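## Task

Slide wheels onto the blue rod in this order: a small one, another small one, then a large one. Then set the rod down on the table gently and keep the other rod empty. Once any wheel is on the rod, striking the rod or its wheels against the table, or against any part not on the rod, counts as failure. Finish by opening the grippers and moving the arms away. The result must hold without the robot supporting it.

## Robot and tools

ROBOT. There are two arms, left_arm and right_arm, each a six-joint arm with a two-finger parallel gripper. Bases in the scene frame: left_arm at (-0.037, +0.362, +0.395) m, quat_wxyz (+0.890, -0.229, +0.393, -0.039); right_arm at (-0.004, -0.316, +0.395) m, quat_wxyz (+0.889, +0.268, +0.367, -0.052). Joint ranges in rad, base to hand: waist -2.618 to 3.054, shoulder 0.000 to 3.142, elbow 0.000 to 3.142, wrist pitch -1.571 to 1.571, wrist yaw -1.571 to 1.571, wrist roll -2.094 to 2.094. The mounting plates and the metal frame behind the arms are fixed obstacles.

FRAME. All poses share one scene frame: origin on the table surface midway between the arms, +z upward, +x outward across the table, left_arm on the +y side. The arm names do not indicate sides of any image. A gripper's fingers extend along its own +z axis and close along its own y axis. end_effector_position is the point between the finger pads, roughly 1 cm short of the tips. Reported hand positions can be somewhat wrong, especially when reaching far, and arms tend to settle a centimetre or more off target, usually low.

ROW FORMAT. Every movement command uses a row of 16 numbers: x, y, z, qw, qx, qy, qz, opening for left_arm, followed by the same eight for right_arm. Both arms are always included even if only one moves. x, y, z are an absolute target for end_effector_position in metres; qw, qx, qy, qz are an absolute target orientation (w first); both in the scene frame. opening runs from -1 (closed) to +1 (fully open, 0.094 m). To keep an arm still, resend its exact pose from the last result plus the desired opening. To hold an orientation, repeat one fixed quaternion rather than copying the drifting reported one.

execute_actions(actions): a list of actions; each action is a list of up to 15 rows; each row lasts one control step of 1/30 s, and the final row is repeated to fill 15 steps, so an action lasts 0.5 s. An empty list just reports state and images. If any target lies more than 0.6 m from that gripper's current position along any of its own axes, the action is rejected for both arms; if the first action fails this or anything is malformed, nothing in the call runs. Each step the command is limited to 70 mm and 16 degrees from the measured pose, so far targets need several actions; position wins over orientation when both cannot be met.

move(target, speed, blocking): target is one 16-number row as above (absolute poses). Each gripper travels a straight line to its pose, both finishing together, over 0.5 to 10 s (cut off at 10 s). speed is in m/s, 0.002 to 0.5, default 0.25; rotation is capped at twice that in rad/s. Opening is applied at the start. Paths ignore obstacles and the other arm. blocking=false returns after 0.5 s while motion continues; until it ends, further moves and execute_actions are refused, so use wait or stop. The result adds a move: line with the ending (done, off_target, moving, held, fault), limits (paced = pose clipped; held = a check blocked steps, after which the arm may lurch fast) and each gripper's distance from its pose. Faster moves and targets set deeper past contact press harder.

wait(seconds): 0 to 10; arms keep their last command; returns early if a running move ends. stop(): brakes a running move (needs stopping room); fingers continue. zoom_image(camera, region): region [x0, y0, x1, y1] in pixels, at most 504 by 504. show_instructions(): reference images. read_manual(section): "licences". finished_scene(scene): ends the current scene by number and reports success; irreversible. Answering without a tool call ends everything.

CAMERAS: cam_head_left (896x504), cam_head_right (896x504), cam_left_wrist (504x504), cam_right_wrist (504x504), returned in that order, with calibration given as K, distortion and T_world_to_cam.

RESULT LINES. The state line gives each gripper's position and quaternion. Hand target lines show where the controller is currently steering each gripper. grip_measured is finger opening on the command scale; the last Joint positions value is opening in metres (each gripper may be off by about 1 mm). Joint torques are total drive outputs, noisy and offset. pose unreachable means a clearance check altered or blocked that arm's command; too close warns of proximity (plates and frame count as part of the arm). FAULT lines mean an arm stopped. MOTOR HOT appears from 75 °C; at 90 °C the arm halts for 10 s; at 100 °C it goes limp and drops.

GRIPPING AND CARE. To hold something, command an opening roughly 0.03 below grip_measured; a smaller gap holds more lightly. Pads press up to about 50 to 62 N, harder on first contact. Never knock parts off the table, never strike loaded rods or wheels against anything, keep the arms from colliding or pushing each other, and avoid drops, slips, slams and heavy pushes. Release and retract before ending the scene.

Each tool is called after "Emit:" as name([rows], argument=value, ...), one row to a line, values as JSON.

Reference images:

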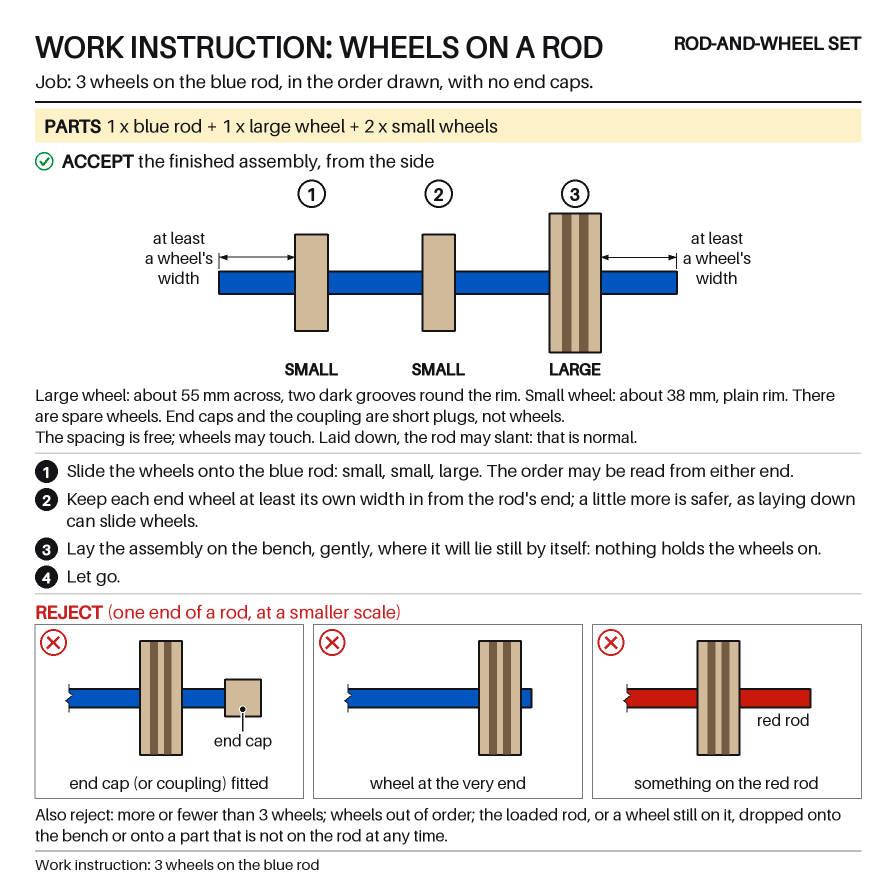

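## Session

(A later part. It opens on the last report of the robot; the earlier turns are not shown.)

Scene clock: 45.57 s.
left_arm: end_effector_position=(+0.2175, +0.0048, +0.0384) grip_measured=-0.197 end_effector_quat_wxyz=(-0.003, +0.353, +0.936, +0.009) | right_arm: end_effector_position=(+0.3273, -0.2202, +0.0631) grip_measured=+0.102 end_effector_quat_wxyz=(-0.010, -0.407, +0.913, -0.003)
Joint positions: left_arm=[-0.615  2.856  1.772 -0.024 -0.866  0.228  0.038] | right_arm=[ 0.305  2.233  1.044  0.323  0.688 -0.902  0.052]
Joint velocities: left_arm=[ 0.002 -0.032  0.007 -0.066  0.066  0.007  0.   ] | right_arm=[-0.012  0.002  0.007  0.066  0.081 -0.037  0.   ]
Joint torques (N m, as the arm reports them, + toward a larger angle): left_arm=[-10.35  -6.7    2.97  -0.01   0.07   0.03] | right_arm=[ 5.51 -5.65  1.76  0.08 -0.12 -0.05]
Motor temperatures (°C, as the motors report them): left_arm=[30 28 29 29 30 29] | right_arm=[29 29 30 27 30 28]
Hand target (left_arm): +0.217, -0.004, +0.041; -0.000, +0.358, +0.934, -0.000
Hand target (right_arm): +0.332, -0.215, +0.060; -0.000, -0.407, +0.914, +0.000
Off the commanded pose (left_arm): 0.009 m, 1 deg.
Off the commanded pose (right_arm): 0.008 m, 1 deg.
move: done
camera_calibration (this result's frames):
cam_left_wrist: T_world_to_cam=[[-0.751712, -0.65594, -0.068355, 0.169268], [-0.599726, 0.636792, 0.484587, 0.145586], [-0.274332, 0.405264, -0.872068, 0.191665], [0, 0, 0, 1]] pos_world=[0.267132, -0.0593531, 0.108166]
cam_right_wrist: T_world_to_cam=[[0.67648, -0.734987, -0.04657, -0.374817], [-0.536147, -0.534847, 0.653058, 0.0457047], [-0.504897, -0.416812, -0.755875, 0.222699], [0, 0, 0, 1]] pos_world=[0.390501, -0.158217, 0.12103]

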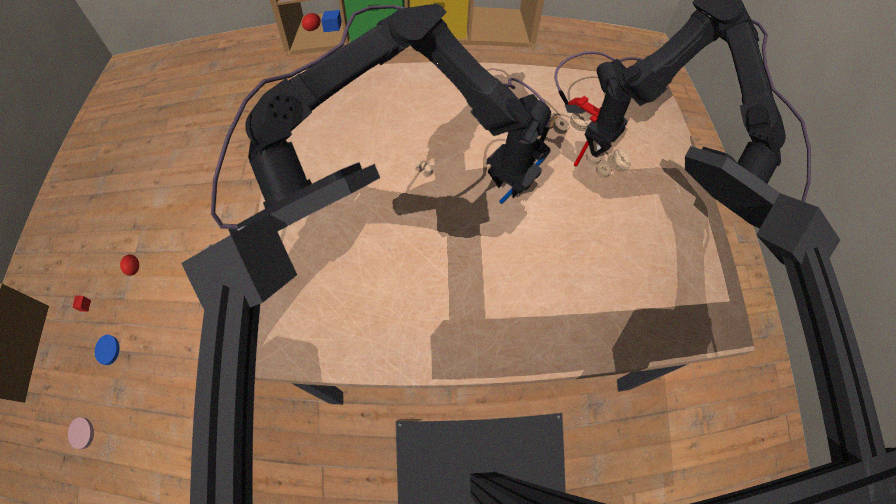

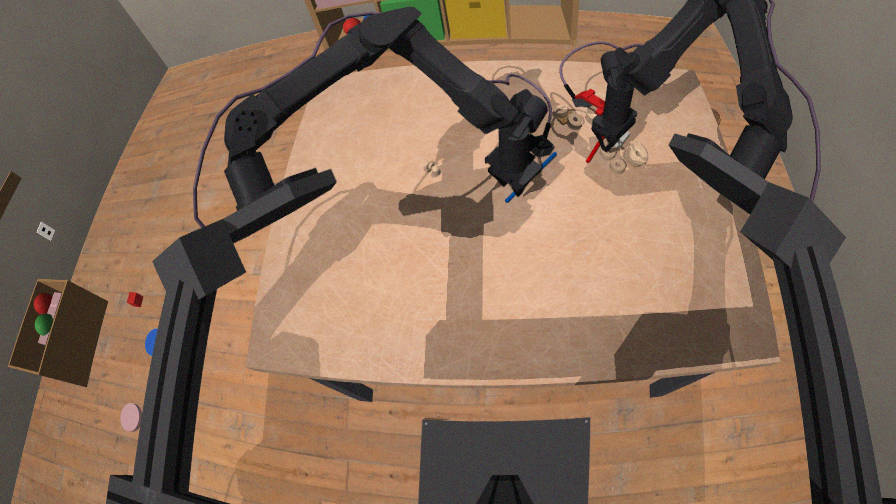

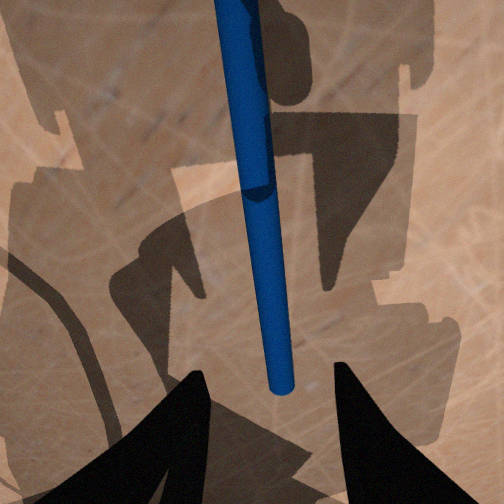

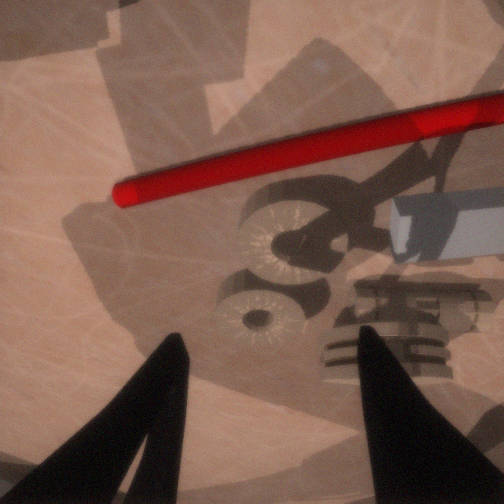

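Emit:
move(target=[0.216,-0.002,0.011,0,0.358,0.934,0,-0.2,0.334,-0.220,0.013,0,-0.407,0.914,0,0.1], speed=0.05)

Emit:
move(target=[0.216,-0.002,0.011,0,0.358,0.934,0,-0.9,0.334,-0.220,0.013,0,-0.407,0.914,0,-0.25], speed=0.05)

Scene clock: 47.07 s.
left_arm: end_effector_position=(+0.2166, +0.0068, +0.0155) grip_measured=-0.197 end_effector_quat_wxyz=(-0.008, +0.364, +0.931, +0.008) | right_arm: end_effector_position=(+0.3280, -0.2254, +0.0159) grip_measured=+0.102 end_effector_quat_wxyz=(-0.012, -0.408, +0.913, -0.003)
Joint positions: left_arm=[-0.577  2.913  1.836 -0.007 -0.847  0.293  0.038] | right_arm=[ 0.222  2.368  1.162  0.383  0.634 -0.978  0.052]
Joint velocities: left_arm=[-0.007 -0.002  0.007 -0.051  0.007 -0.037 -0.001] | right_arm=[-0.002 -0.007 -0.012 -0.051 -0.081  0.022 -0.001]
Joint torques (N m, as the arm reports them, + toward a larger angle): left_arm=[-9.54 -5.35  3.09  0.39  0.09  0.03] | right_arm=[ 5.84 -5.91  1.43  0.08 -0.16 -0.05]
Motor temperatures (°C, as the motors report them): left_arm=[31 28 29 29 30 29] | right_arm=[29 29 30 27 30 28]
Hand target (left_arm): +0.216, -0.002, +0.012; -0.000, +0.358, +0.934, -0.000
Hand target (right_arm): +0.334, -0.219, +0.014; +0.000, -0.407, +0.914, +0.000
Off the commanded pose (left_arm): 0.010 m, 2 deg.
Off the commanded pose (right_arm): 0.009 m, 1 deg.
move: done
camera_calibration (this result's frames):
cam_left_wrist: T_world_to_cam=[[-0.768116, -0.637196, -0.0630794, 0.171662], [-0.579332, 0.649627, 0.4923, 0.150158], [-0.272714, 0.414687, -0.868137, 0.170131], [0, 0, 0, 1]] pos_world=[0.265245, -0.0587152, 0.084603]
cam_right_wrist: T_world_to_cam=[[0.67667, -0.734672, -0.0487225, -0.381293], [-0.532804, -0.534262, 0.656265, 0.0731281], [-0.50817, -0.418116, -0.752956, 0.185917], [0, 0, 0, 1]] pos_world=[0.39145, -0.163321, 0.0734185]

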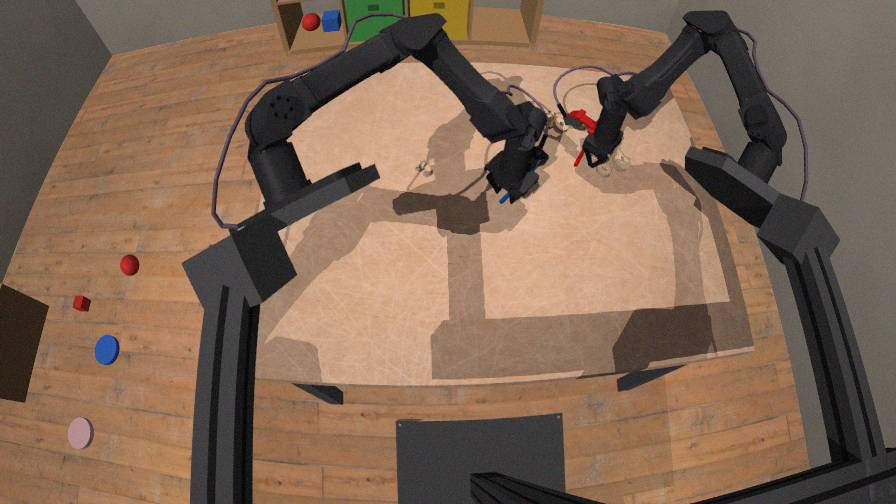

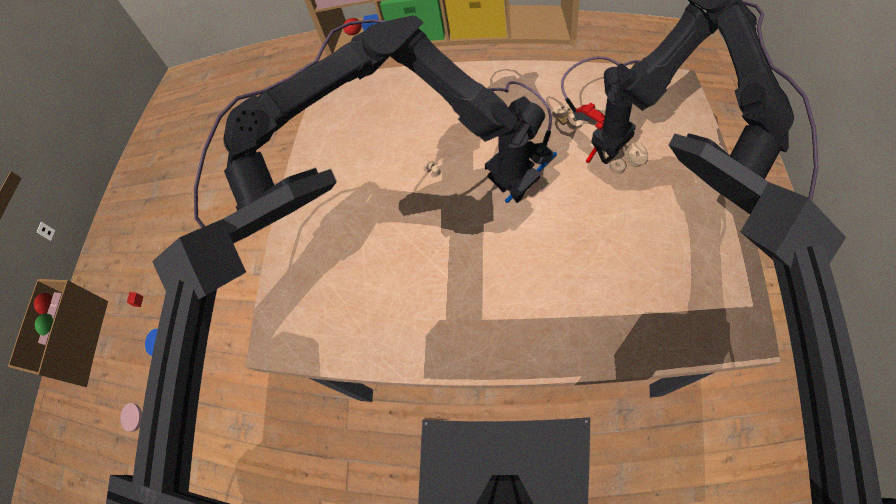

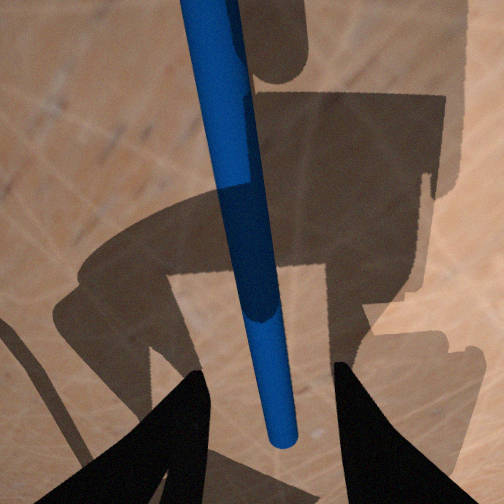

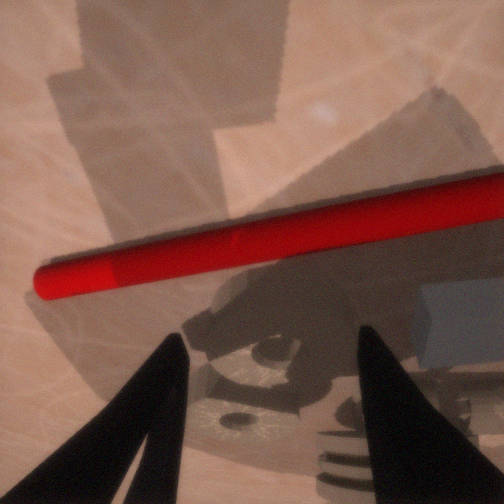

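Scene clock: 47.77 s.
left_arm: end_effector_position=(+0.2162, +0.0058, +0.0155) grip_measured=-0.837 end_effector_quat_wxyz=(-0.008, +0.364, +0.931, +0.005) | right_arm: end_effector_position=(+0.3287, -0.2252, +0.0159) grip_measured=-0.214 end_effector_quat_wxyz=(-0.011, -0.408, +0.913, -0.003)
Joint positions: left_arm=[-0.577  2.913  1.836 -0.006 -0.841  0.293  0.008] | right_arm=[ 0.222  2.368  1.162  0.386  0.633 -0.981  0.037]
Joint velocities: left_arm=[ 0.037  0.002  0.002  0.066  0.007  0.037 -0.001] | right_arm=[-0.007 -0.007  0.007  0.051 -0.022 -0.007  0.001]
Joint torques (N m, as the arm reports them, + toward a larger angle): left_arm=[-9.5  -5.38  3.18  0.38  0.05  0.04] | right_arm=[ 5.68 -5.77  1.38  0.07 -0.19 -0.02]
Motor temperatures (°C, as the motors report them): left_arm=[31 28 29 29 30 29] | right_arm=[29 29 30 27 30 28]
Hand target (left_arm): +0.216, -0.002, +0.011; -0.000, +0.358, +0.934, -0.000
Hand target (right_arm): +0.334, -0.220, +0.013; -0.000, -0.407, +0.914, -0.000
Off the commanded pose (left_arm): 0.009 m, 1 deg.
Off the commanded pose (right_arm): 0.008 m, 1 deg.
move: done
camera_calibration (this result's frames):
cam_left_wrist: T_world_to_cam=[[-0.76782, -0.638058, -0.0577509, 0.17059], [-0.578688, 0.652038, 0.489864, 0.150526], [-0.274906, 0.409547, -0.869884, 0.170985], [0, 0, 0, 1]] pos_world=[0.265095, -0.0593285, 0.0848522]
cam_right_wrist: T_world_to_cam=[[0.677724, -0.73376, -0.0478178, -0.381781], [-0.533851, -0.535717, 0.654225, 0.0736477], [-0.505661, -0.417856, -0.754787, 0.185591], [0, 0, 0, 1]] pos_world=[0.391905, -0.163131, 0.0736432]

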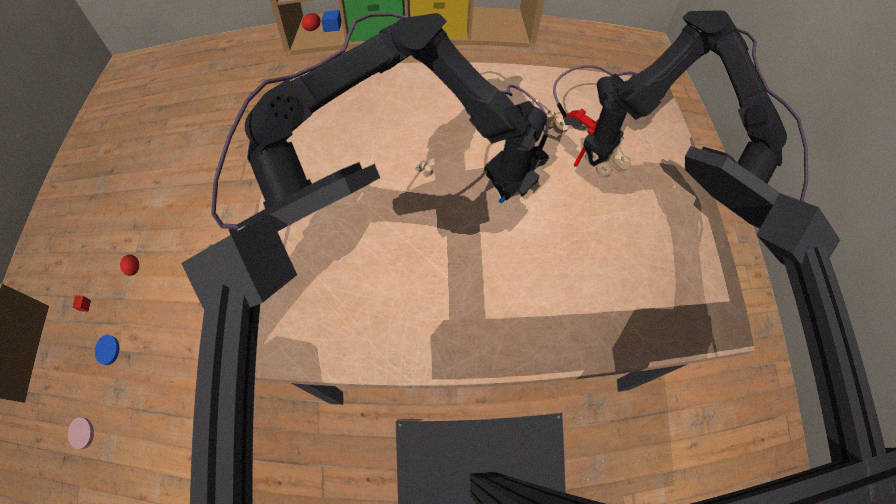

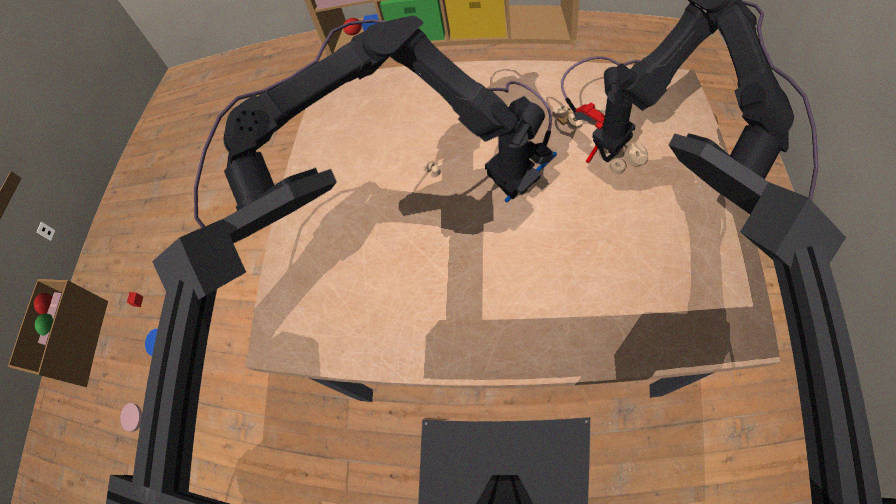

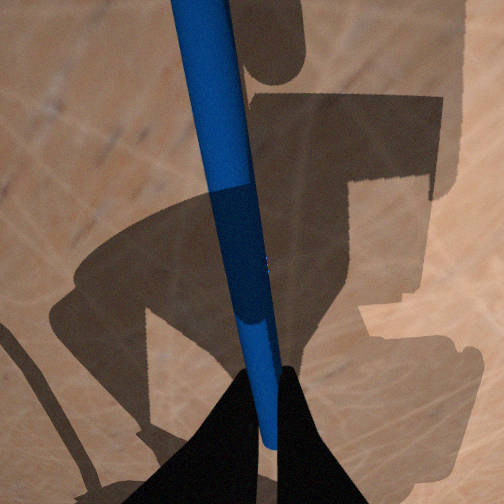

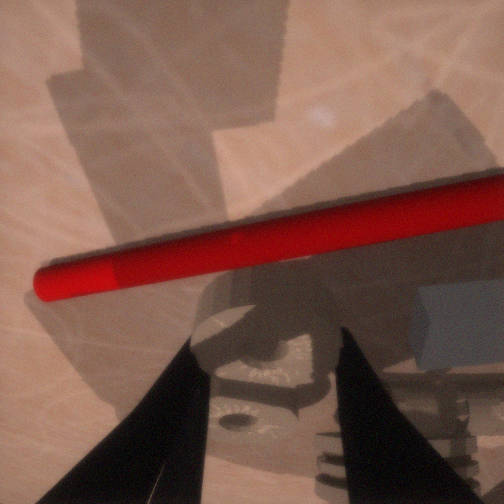

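Emit:
move(target=[0.20,0.02,0.08,0,0.358,0.934,0,-0.9,0.334,-0.220,0.10,0,-0.407,0.914,0,-0.25], speed=0.12)

Emit:
move(target=[0.20,0.02,0.08,0.66,0.253,0.66,-0.253,-0.9,0.30,-0.15,0.28,0,0.358,0.934,0,-0.25], speed=0.3)

Scene clock: 49.27 s.
left_arm: end_effector_position=(+0.1985, +0.0254, +0.0695) grip_measured=-0.837 end_effector_quat_wxyz=(-0.010, +0.358, +0.934, +0.004) | right_arm: end_effector_position=(+0.3383, -0.2251, +0.0917) grip_measured=-0.214 end_effector_quat_wxyz=(+0.002, -0.399, +0.917, -0.005)
Joint positions: left_arm=[-0.651  2.728  1.545  0.018 -0.87   0.175  0.008] | right_arm=[ 0.343  2.13   0.995  0.274  0.705 -0.866  0.037]
Joint velocities: left_arm=[-0.002 -0.002  0.002  0.037  0.037  0.066 -0.001] | right_arm=[ 0.002 -0.007 -0.017 -0.037 -0.11   0.037 -0.001]
Joint torques (N m, as the arm reports them, + toward a larger angle): left_arm=[-10.84  -8.62  -0.7    0.22  -0.07  -0.08] | right_arm=[ 6.54 -7.43 -1.01 -0.16  0.05  0.02]
Motor temperatures (°C, as the motors report them): left_arm=[31 28 29 29 30 29] | right_arm=[29 29 30 27 30 28]
Hand target (left_arm): +0.200, +0.021, +0.079; -0.000, +0.358, +0.934, +0.000
Hand target (right_arm): +0.334, -0.221, +0.099; +0.000, -0.407, +0.913, -0.001
Off the commanded pose (left_arm): 0.012 m, 1 deg.
Off the commanded pose (right_arm): 0.011 m, 1 deg.
move: off_target (left_arm, right_arm)
camera_calibration (this result's frames):
cam_left_wrist: T_world_to_cam=[[-0.760098, -0.647592, -0.0536267, 0.171052], [-0.584709, 0.645612, 0.491223, 0.102317], [-0.28349, 0.404734, -0.869381, 0.20687], [0, 0, 0, 1]] pos_world=[0.248487, -0.0390127, 0.138761]
cam_right_wrist: T_world_to_cam=[[0.664645, -0.746313, -0.0355595, -0.384074], [-0.560081, -0.529162, 0.637414, 0.041078], [-0.494527, -0.403738, -0.7697, 0.248514], [0, 0, 0, 1]] pos_world=[0.401176, -0.164568, 0.15144]

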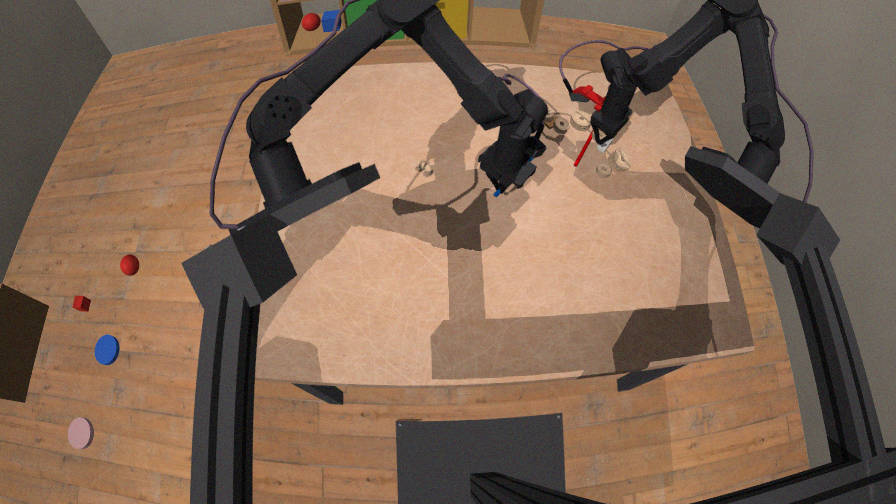

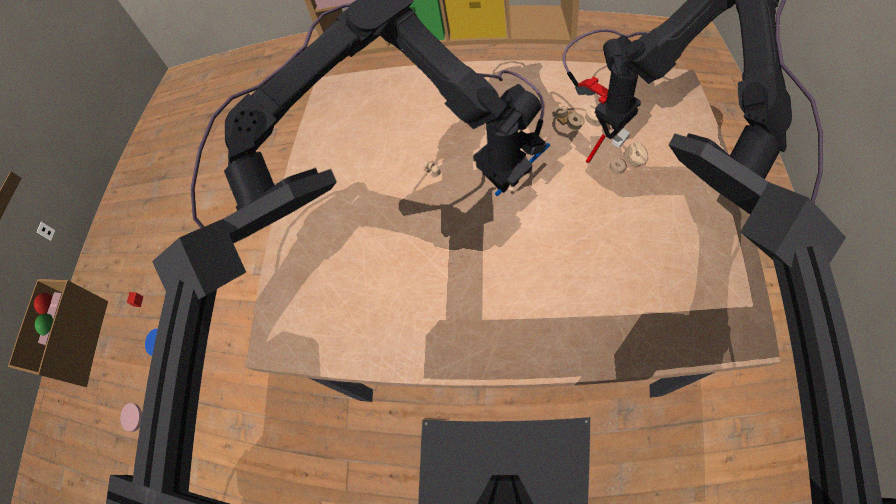

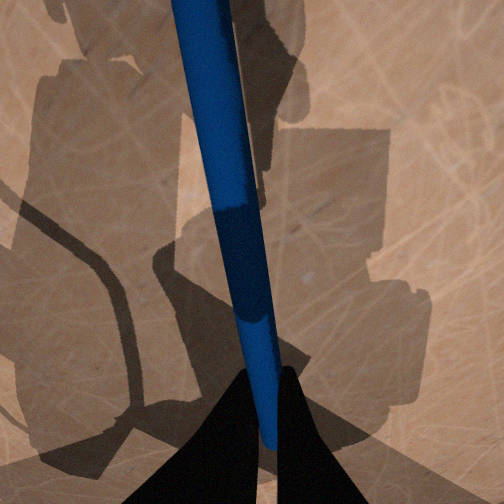

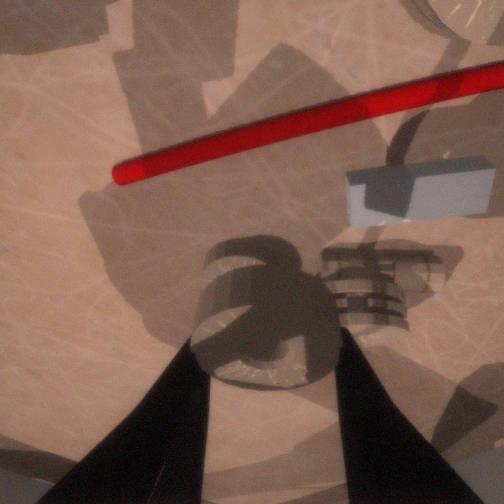

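Scene clock: 53.70 s.
left_arm: end_effector_position=(+0.2032, +0.0236, +0.0744) grip_measured=-0.837 end_effector_quat_wxyz=(+0.531, +0.394, +0.652, -0.372) | right_arm: end_effector_position=(+0.2956, -0.1578, +0.2716) grip_measured=-0.214 end_effector_quat_wxyz=(-0.006, +0.362, +0.932, -0.004)
Joint positions: left_arm=[-0.139  3.025  1.26   1.559  0.758  1.032  0.008] | right_arm=[ 0.892  1.924  1.01  -0.532  0.93   1.459  0.037]
Joint velocities: left_arm=[ 0.002  0.002  0.017 -0.022  0.051 -0.022 -0.   ] | right_arm=[ 0.007 -0.027 -0.002 -0.007  0.007  0.022  0.001]
Joint torques (N m, as the arm reports them, + toward a larger angle): left_arm=[-5.99 -2.67 -0.94  1.09  0.66  0.08] | right_arm=[ 7.28 -4.65  4.82 -0.31  0.17  0.05]
Motor temperatures (°C, as the motors report them): left_arm=[31 28 29 29 30 29] | right_arm=[29 29 30 27 30 28]
Hand target (left_arm): +0.199, +0.019, +0.078; +0.541, +0.395, +0.638, -0.380
Hand target (right_arm): +0.300, -0.153, +0.279; +0.004, +0.357, +0.934, -0.000
Off the commanded pose (left_arm): 0.007 m, 26 deg; orientation clipped at the last step of the last action.
Off the commanded pose (right_arm): 0.012 m, 1 deg.
joint sent to its limit (left arm) — the command would take joint 4 (wrist pitch) past its upper limit, so that joint was sent only as far as its limit.
move: off_target (left_arm, right_arm); limits=paced
camera_calibration (this result's frames):
cam_left_wrist: T_world_to_cam=[[-0.892956, -0.444436, -0.0714601, 0.197288], [-0.218874, 0.567396, -0.793824, 0.126898], [0.39335, -0.693208, -0.603935, 0.0818332], [0, 0, 0, 1]] pos_world=[0.171755, 0.0724082, 0.164255]
cam_right_wrist: T_world_to_cam=[[-0.741414, -0.670185, -0.034007, 0.128176], [-0.529891, 0.55361, 0.642442, 0.0987326], [-0.411728, 0.494335, -0.76558, 0.509139], [0, 0, 0, 1]] pos_world=[0.356976, -0.220443, 0.330715]

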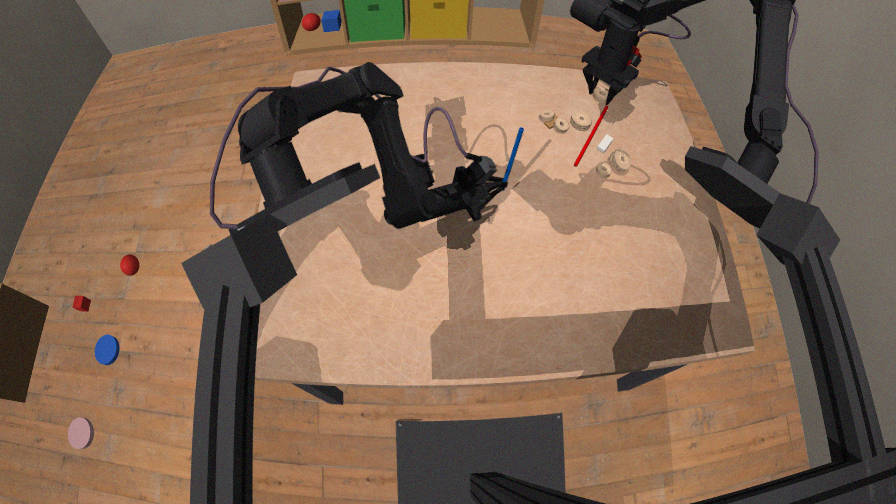

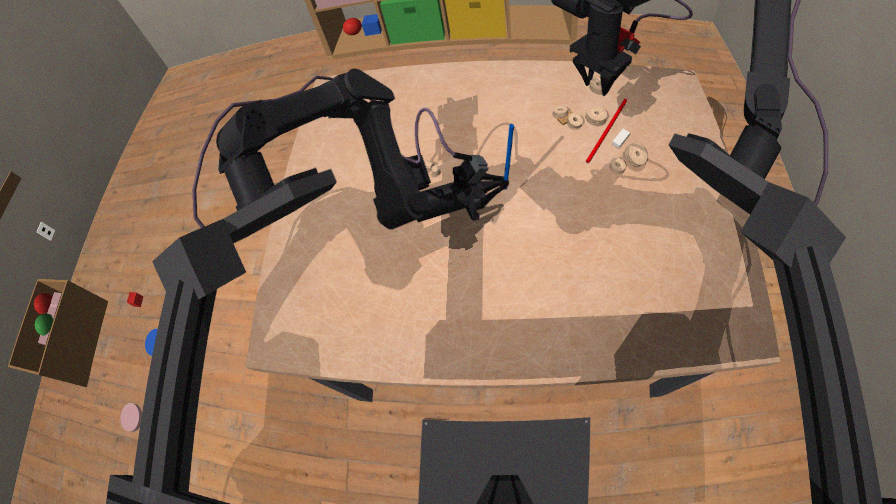

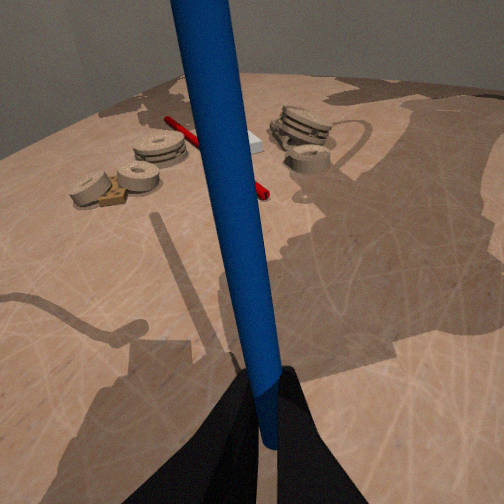

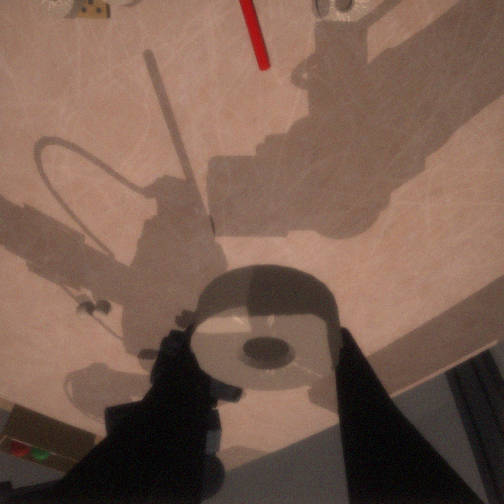

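Emit:
move(target=[0.30,-0.03,0.14,0.66,0.253,0.66,-0.253,-0.9,0.34,-0.25,0.30,0,0.358,0.934,0,-0.25], speed=0.2)

Scene clock: 55.60 s.
left_arm: end_effector_position=(+0.2910, -0.0230, +0.1272) grip_measured=-0.837 end_effector_quat_wxyz=(+0.568, +0.353, +0.671, -0.319) | right_arm: end_effector_position=(+0.3421, -0.2454, +0.2958) grip_measured=-0.214 end_effector_quat_wxyz=(+0.001, +0.364, +0.932, -0.001)
Joint positions: left_arm=[-0.334  2.899  1.32   1.561  0.489  0.92   0.008] | right_arm=[ 0.76   1.593  0.99  -0.654  0.909  1.234  0.037]
Joint velocities: left_arm=[-0.002  0.002  0.002 -0.037 -0.037  0.022  0.001] | right_arm=[ 0.002 -0.017  0.002  0.007  0.022 -0.051 -0.   ]
Joint torques (N m, as the arm reports them, + toward a larger angle): left_arm=[-9.21 -6.83  0.29  1.33  0.51 -0.05] | right_arm=[ 4.61 -5.64  3.41 -0.29 -0.01 -0.01]
Motor temperatures (°C, as the motors report them): left_arm=[31 28 29 29 30 29] | right_arm=[29 29 30 27 30 28]
Hand target (left_arm): +0.300, -0.030, +0.141; +0.583, +0.348, +0.660, -0.322
Hand target (right_arm): +0.341, -0.248, +0.299; -0.001, +0.358, +0.934, -0.000
Off the commanded pose (left_arm): 0.017 m, 17 deg; orientation clipped at the last step of the last action.
Off the commanded pose (right_arm): 0.007 m, 1 deg.
joint sent to its limit (left arm) — the command would take joint 4 (wrist pitch) past its upper limit, so that joint was sent only as far as its limit.
move: off_target (left_arm); limits=paced
camera_calibration (this result's frames):
cam_left_wrist: T_world_to_cam=[[-0.810806, -0.574736, -0.110784, 0.236817], [-0.272318, 0.537949, -0.797781, 0.229883], [0.518109, -0.616677, -0.592683, 0.0109286], [0, 0, 0, 1]] pos_world=[0.248952, 0.0191816, 0.216109]
cam_right_wrist: T_world_to_cam=[[-0.74278, -0.667995, -0.0453945, 0.109109], [-0.537642, 0.554678, 0.635038, 0.161457], [-0.399023, 0.496099, -0.771146, 0.587867], [0, 0, 0, 1]] pos_world=[0.402422, -0.308312, 0.355753]

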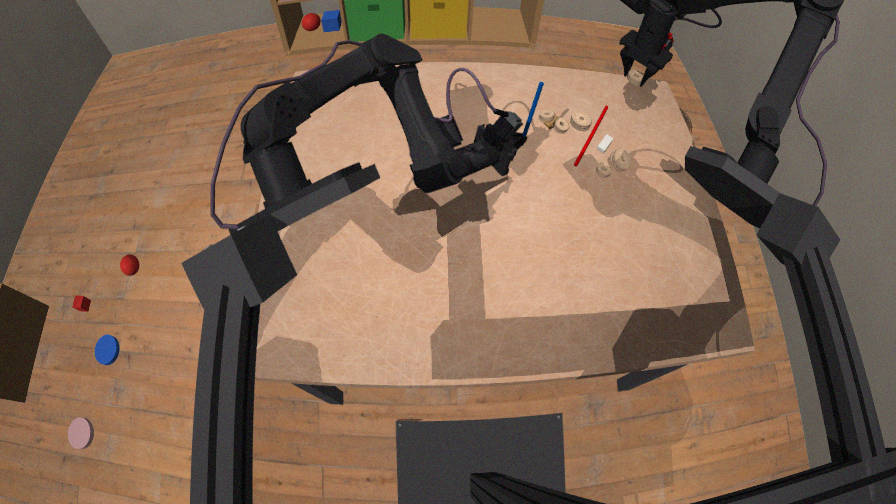

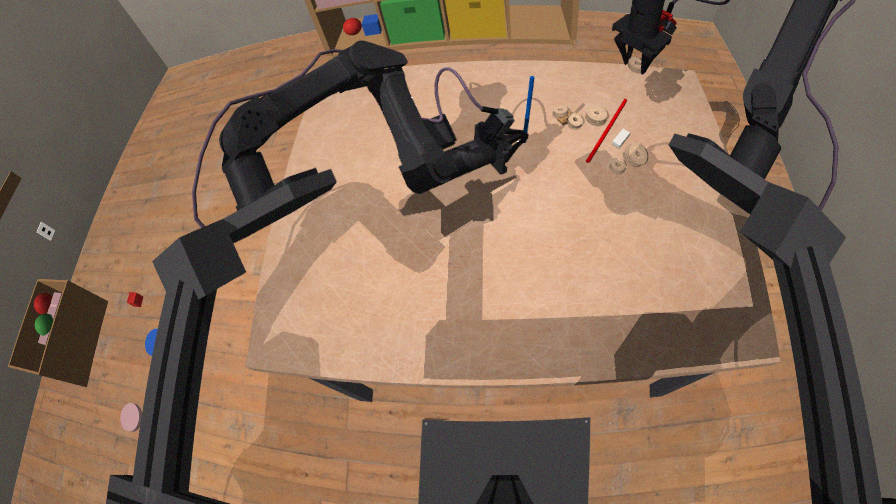

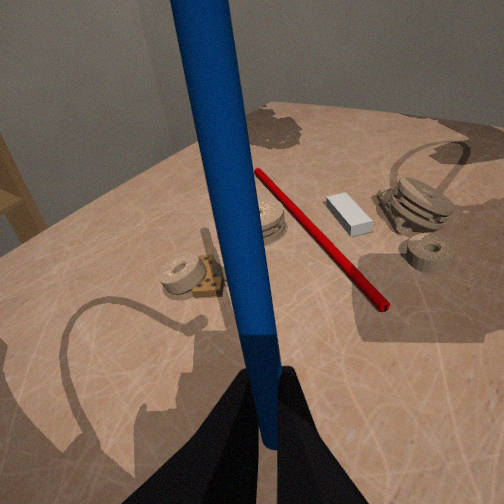

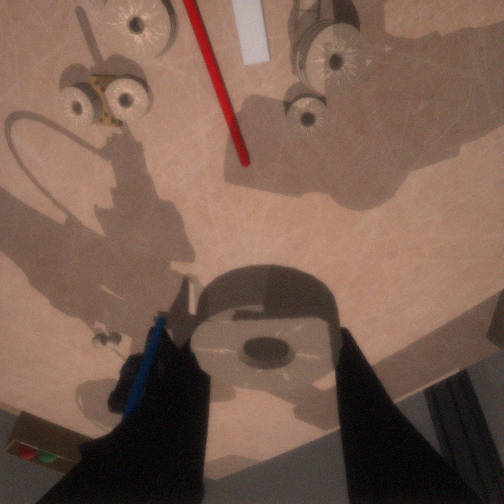

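Emit:
move(target=[0.291,-0.023,0.13,0.568,0.353,0.671,-0.319,-0.9,0.314,-0.05,0.315,-0.071,0.357,0.931,0.027,-0.25], speed=0.2)

Scene clock: 57.30 s.
left_arm: end_effector_position=(+0.2929, -0.0191, +0.1224) grip_measured=-0.837 end_effector_quat_wxyz=(+0.565, +0.352, +0.678, -0.312) | right_arm: end_effector_position=(+0.3134, -0.0572, +0.3067) grip_measured=-0.214 end_effector_quat_wxyz=(-0.068, +0.363, +0.929, +0.022)
Joint positions: left_arm=[-0.327  2.899  1.32   1.561  0.475  0.919  0.008] | right_arm=[ 1.02   2.231  1.497 -0.859  0.801  1.657  0.037]
Joint velocities: left_arm=[-0.007 -0.002 -0.007  0.007 -0.051 -0.007  0.001] | right_arm=[-0.002  0.002  0.002  0.007  0.037  0.007  0.001]
Joint torques (N m, as the arm reports them, + toward a larger angle): left_arm=[-8.25 -6.41 -1.7   1.29  0.46  0.  ] | right_arm=[ 9.21 -5.61  5.74 -0.37 -0.16  0.06]
Motor temperatures (°C, as the motors report them): left_arm=[31 28 29 29 30 29] | right_arm=[30 29 30 27 30 28]
Hand target (left_arm): +0.291, -0.023, +0.130; +0.568, +0.353, +0.671, -0.319
Hand target (right_arm): +0.312, -0.052, +0.316; -0.069, +0.357, +0.931, +0.028
Off the commanded pose (left_arm): 0.009 m, 1 deg.
Off the commanded pose (right_arm): 0.011 m, 1 deg.
move: off_target (right_arm)
camera_calibration (this result's frames):
cam_left_wrist: T_world_to_cam=[[-0.804622, -0.583025, -0.112538, 0.238288], [-0.285666, 0.546233, -0.787416, 0.227264], [0.520556, -0.601424, -0.606062, 0.0106502], [0, 0, 0, 1]] pos_world=[0.25111, 0.0211942, 0.212223]
cam_right_wrist: T_world_to_cam=[[-0.747192, -0.664135, -0.0250648, 0.209358], [-0.460644, 0.490329, 0.739854, -0.0252579], [-0.479073, 0.564359, -0.6723, 0.490118], [0, 0, 0, 1]] pos_world=[0.379598, -0.125176, 0.353441]

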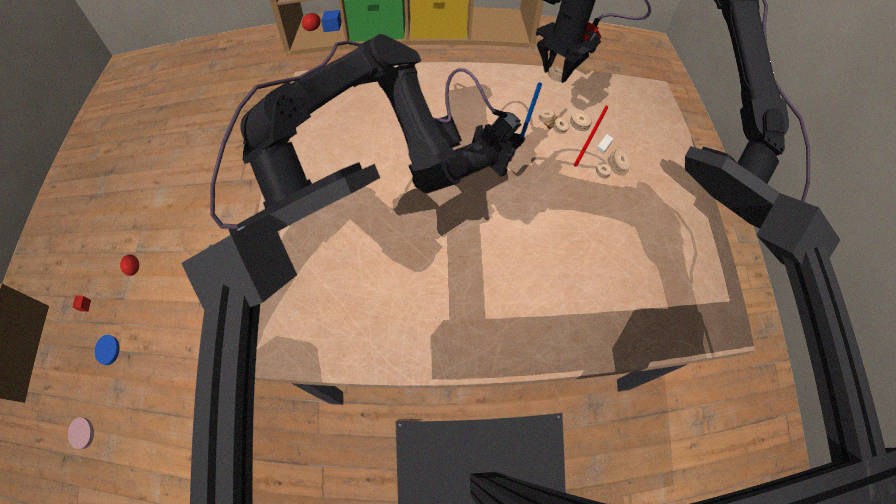

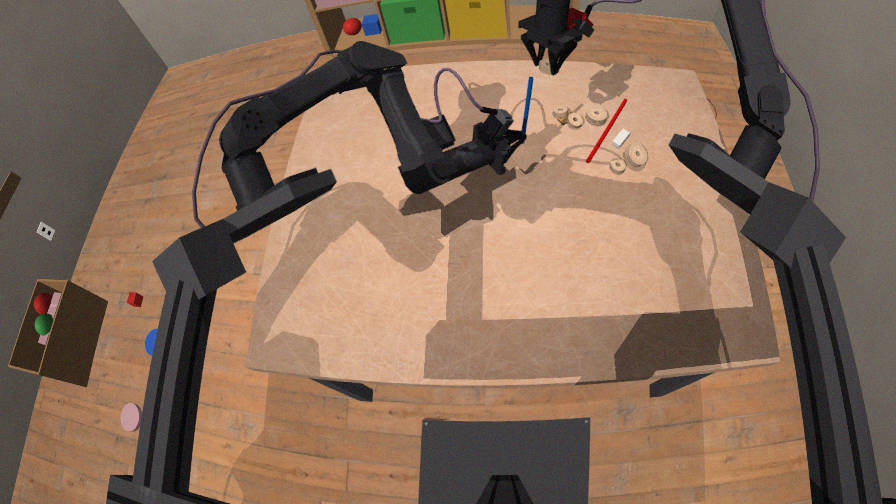

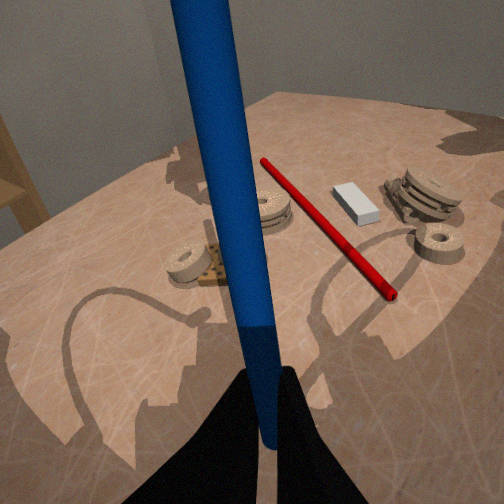

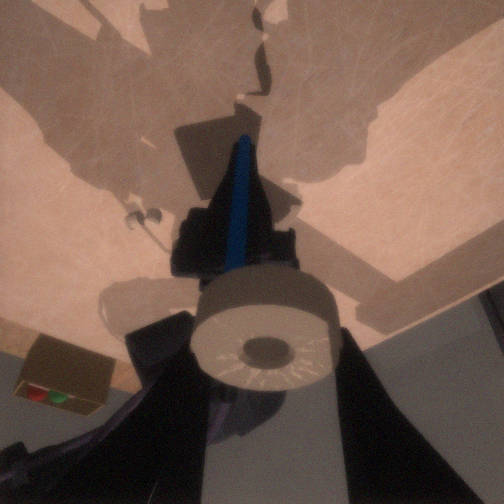

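Emit:
zoom_image(camera="cam_head_left", region=[490, 40, 610, 160])

Emit:
zoom_image(camera="cam_head_right", region=[480, 30, 600, 150])

Region (490, 40, 610, 160) of cam_head_left's 896x504 image, scaled by 4.200, with more detail than that image has.

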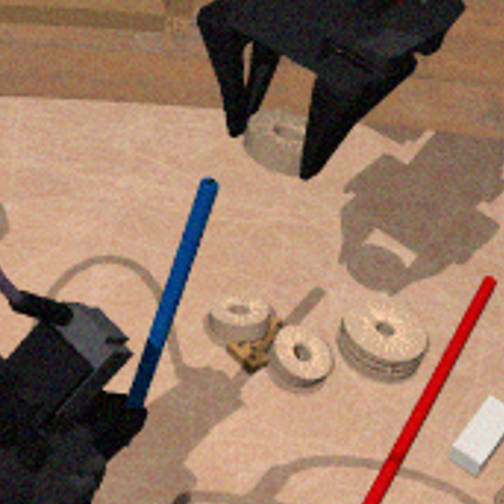

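Region (480, 30, 600, 150) of cam_head_right's 896x504 image, scaled by 4.200, with more detail than that image has.

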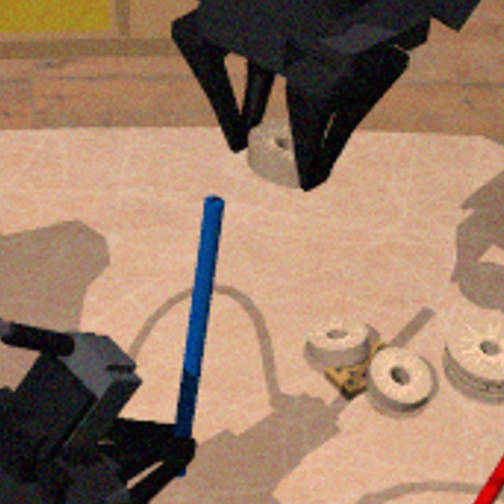

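Emit:
move(target=[0.291,-0.023,0.13,0.568,0.353,0.671,-0.319,-0.9,0.312,-0.014,0.315,-0.071,0.357,0.931,0.027,-0.25], speed=0.1)

Emit:
zoom_image(camera="cam_head_left", region=[490, 40, 610, 160])

Emit:
zoom_image(camera="cam_head_right", region=[480, 30, 600, 150])

Scene clock: 58.57 s.
left_arm: end_effector_position=(+0.2939, -0.0169, +0.1197) grip_measured=-0.837 end_effector_quat_wxyz=(+0.563, +0.351, +0.682, -0.308) | right_arm: end_effector_position=(+0.3146, -0.0207, +0.3049) grip_measured=-0.214 end_effector_quat_wxyz=(-0.071, +0.366, +0.928, +0.022)
Joint positions: left_arm=[-0.322  2.899  1.32   1.561  0.469  0.919  0.008] | right_arm=[ 1.044  2.375  1.671 -0.918  0.795  1.701  0.037]
Joint velocities: left_arm=[-0.022 -0.002 -0.012 -0.051 -0.066  0.022 -0.   ] | right_arm=[ 0.007  0.002  0.012 -0.037  0.022 -0.051 -0.001]
Joint torques (N m, as the arm reports them, + toward a larger angle): left_arm=[-8.53 -6.45 -1.7   1.28  0.5   0.01] | right_arm=[10.11 -5.91  5.67 -0.3  -0.15  0.08]
Motor temperatures (°C, as the motors report them): left_arm=[31 28 29 30 30 29] | right_arm=[30 29 30 27 30 28]
Hand target (left_arm): +0.291, -0.023, +0.130; +0.568, +0.353, +0.671, -0.319
Hand target (right_arm): +0.312, -0.014, +0.315; -0.071, +0.357, +0.931, +0.027
Off the commanded pose (left_arm): 0.012 m, 2 deg.
Off the commanded pose (right_arm): 0.012 m, 1 deg.
move: off_target (left_arm, right_arm)
camera_calibration (this result's frames):
cam_left_wrist: T_world_to_cam=[[-0.801439, -0.587138, -0.113865, 0.239259], [-0.292192, 0.550502, -0.78203, 0.225542], [0.521843, -0.593479, -0.61275, 0.0104246], [0, 0, 0, 1]] pos_world=[0.252213, 0.0225039, 0.210012]
cam_right_wrist: T_world_to_cam=[[-0.751586, -0.659314, -0.0205593, 0.234541], [-0.4528, 0.493004, 0.742913, -0.0446376], [-0.479677, 0.567673, -0.669072, 0.468183], [0, 0, 0, 1]] pos_world=[0.380643, -0.089132, 0.351232]

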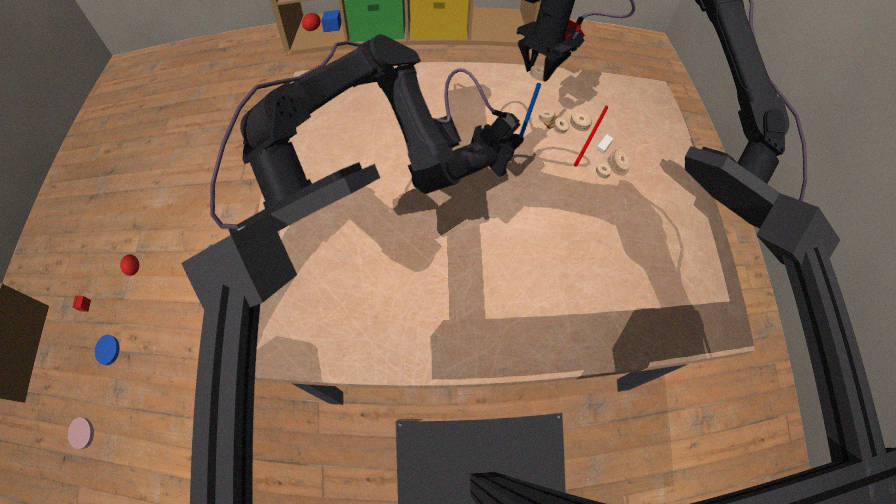

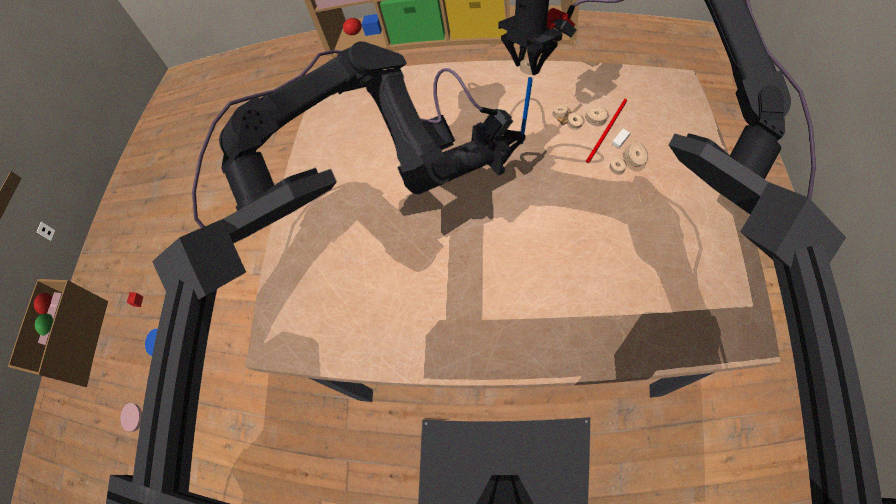

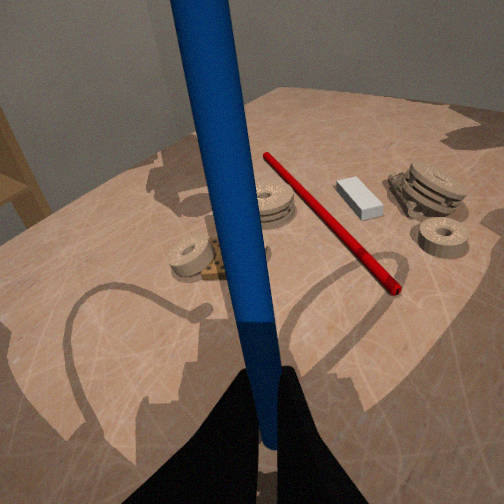

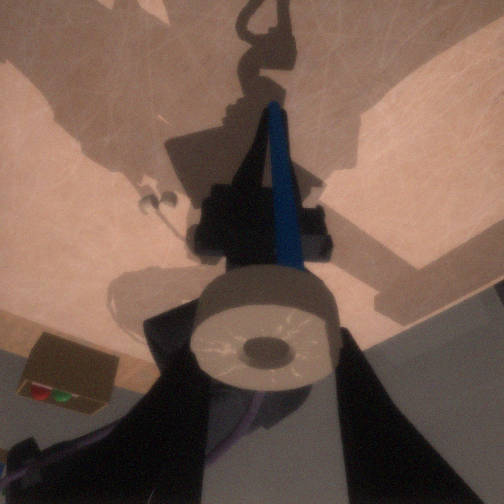

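Region (490, 40, 610, 160) of cam_head_left's 896x504 image, scaled by 4.200, with more detail than that image has.

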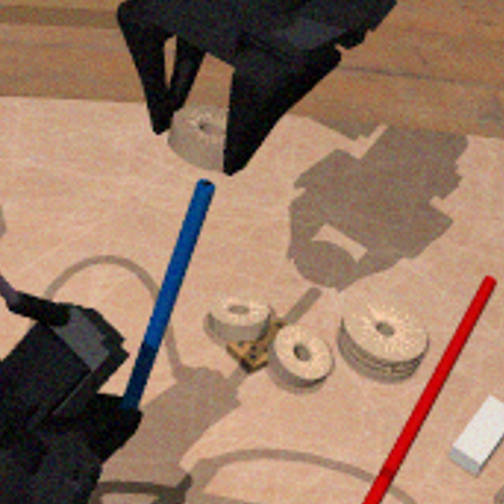

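Region (480, 30, 600, 150) of cam_head_right's 896x504 image, scaled by 4.200, with more detail than that image has.

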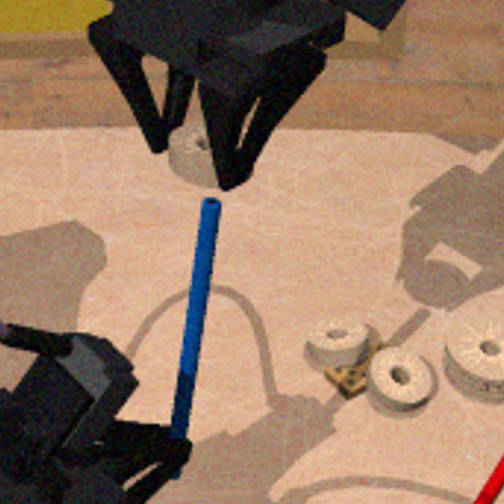

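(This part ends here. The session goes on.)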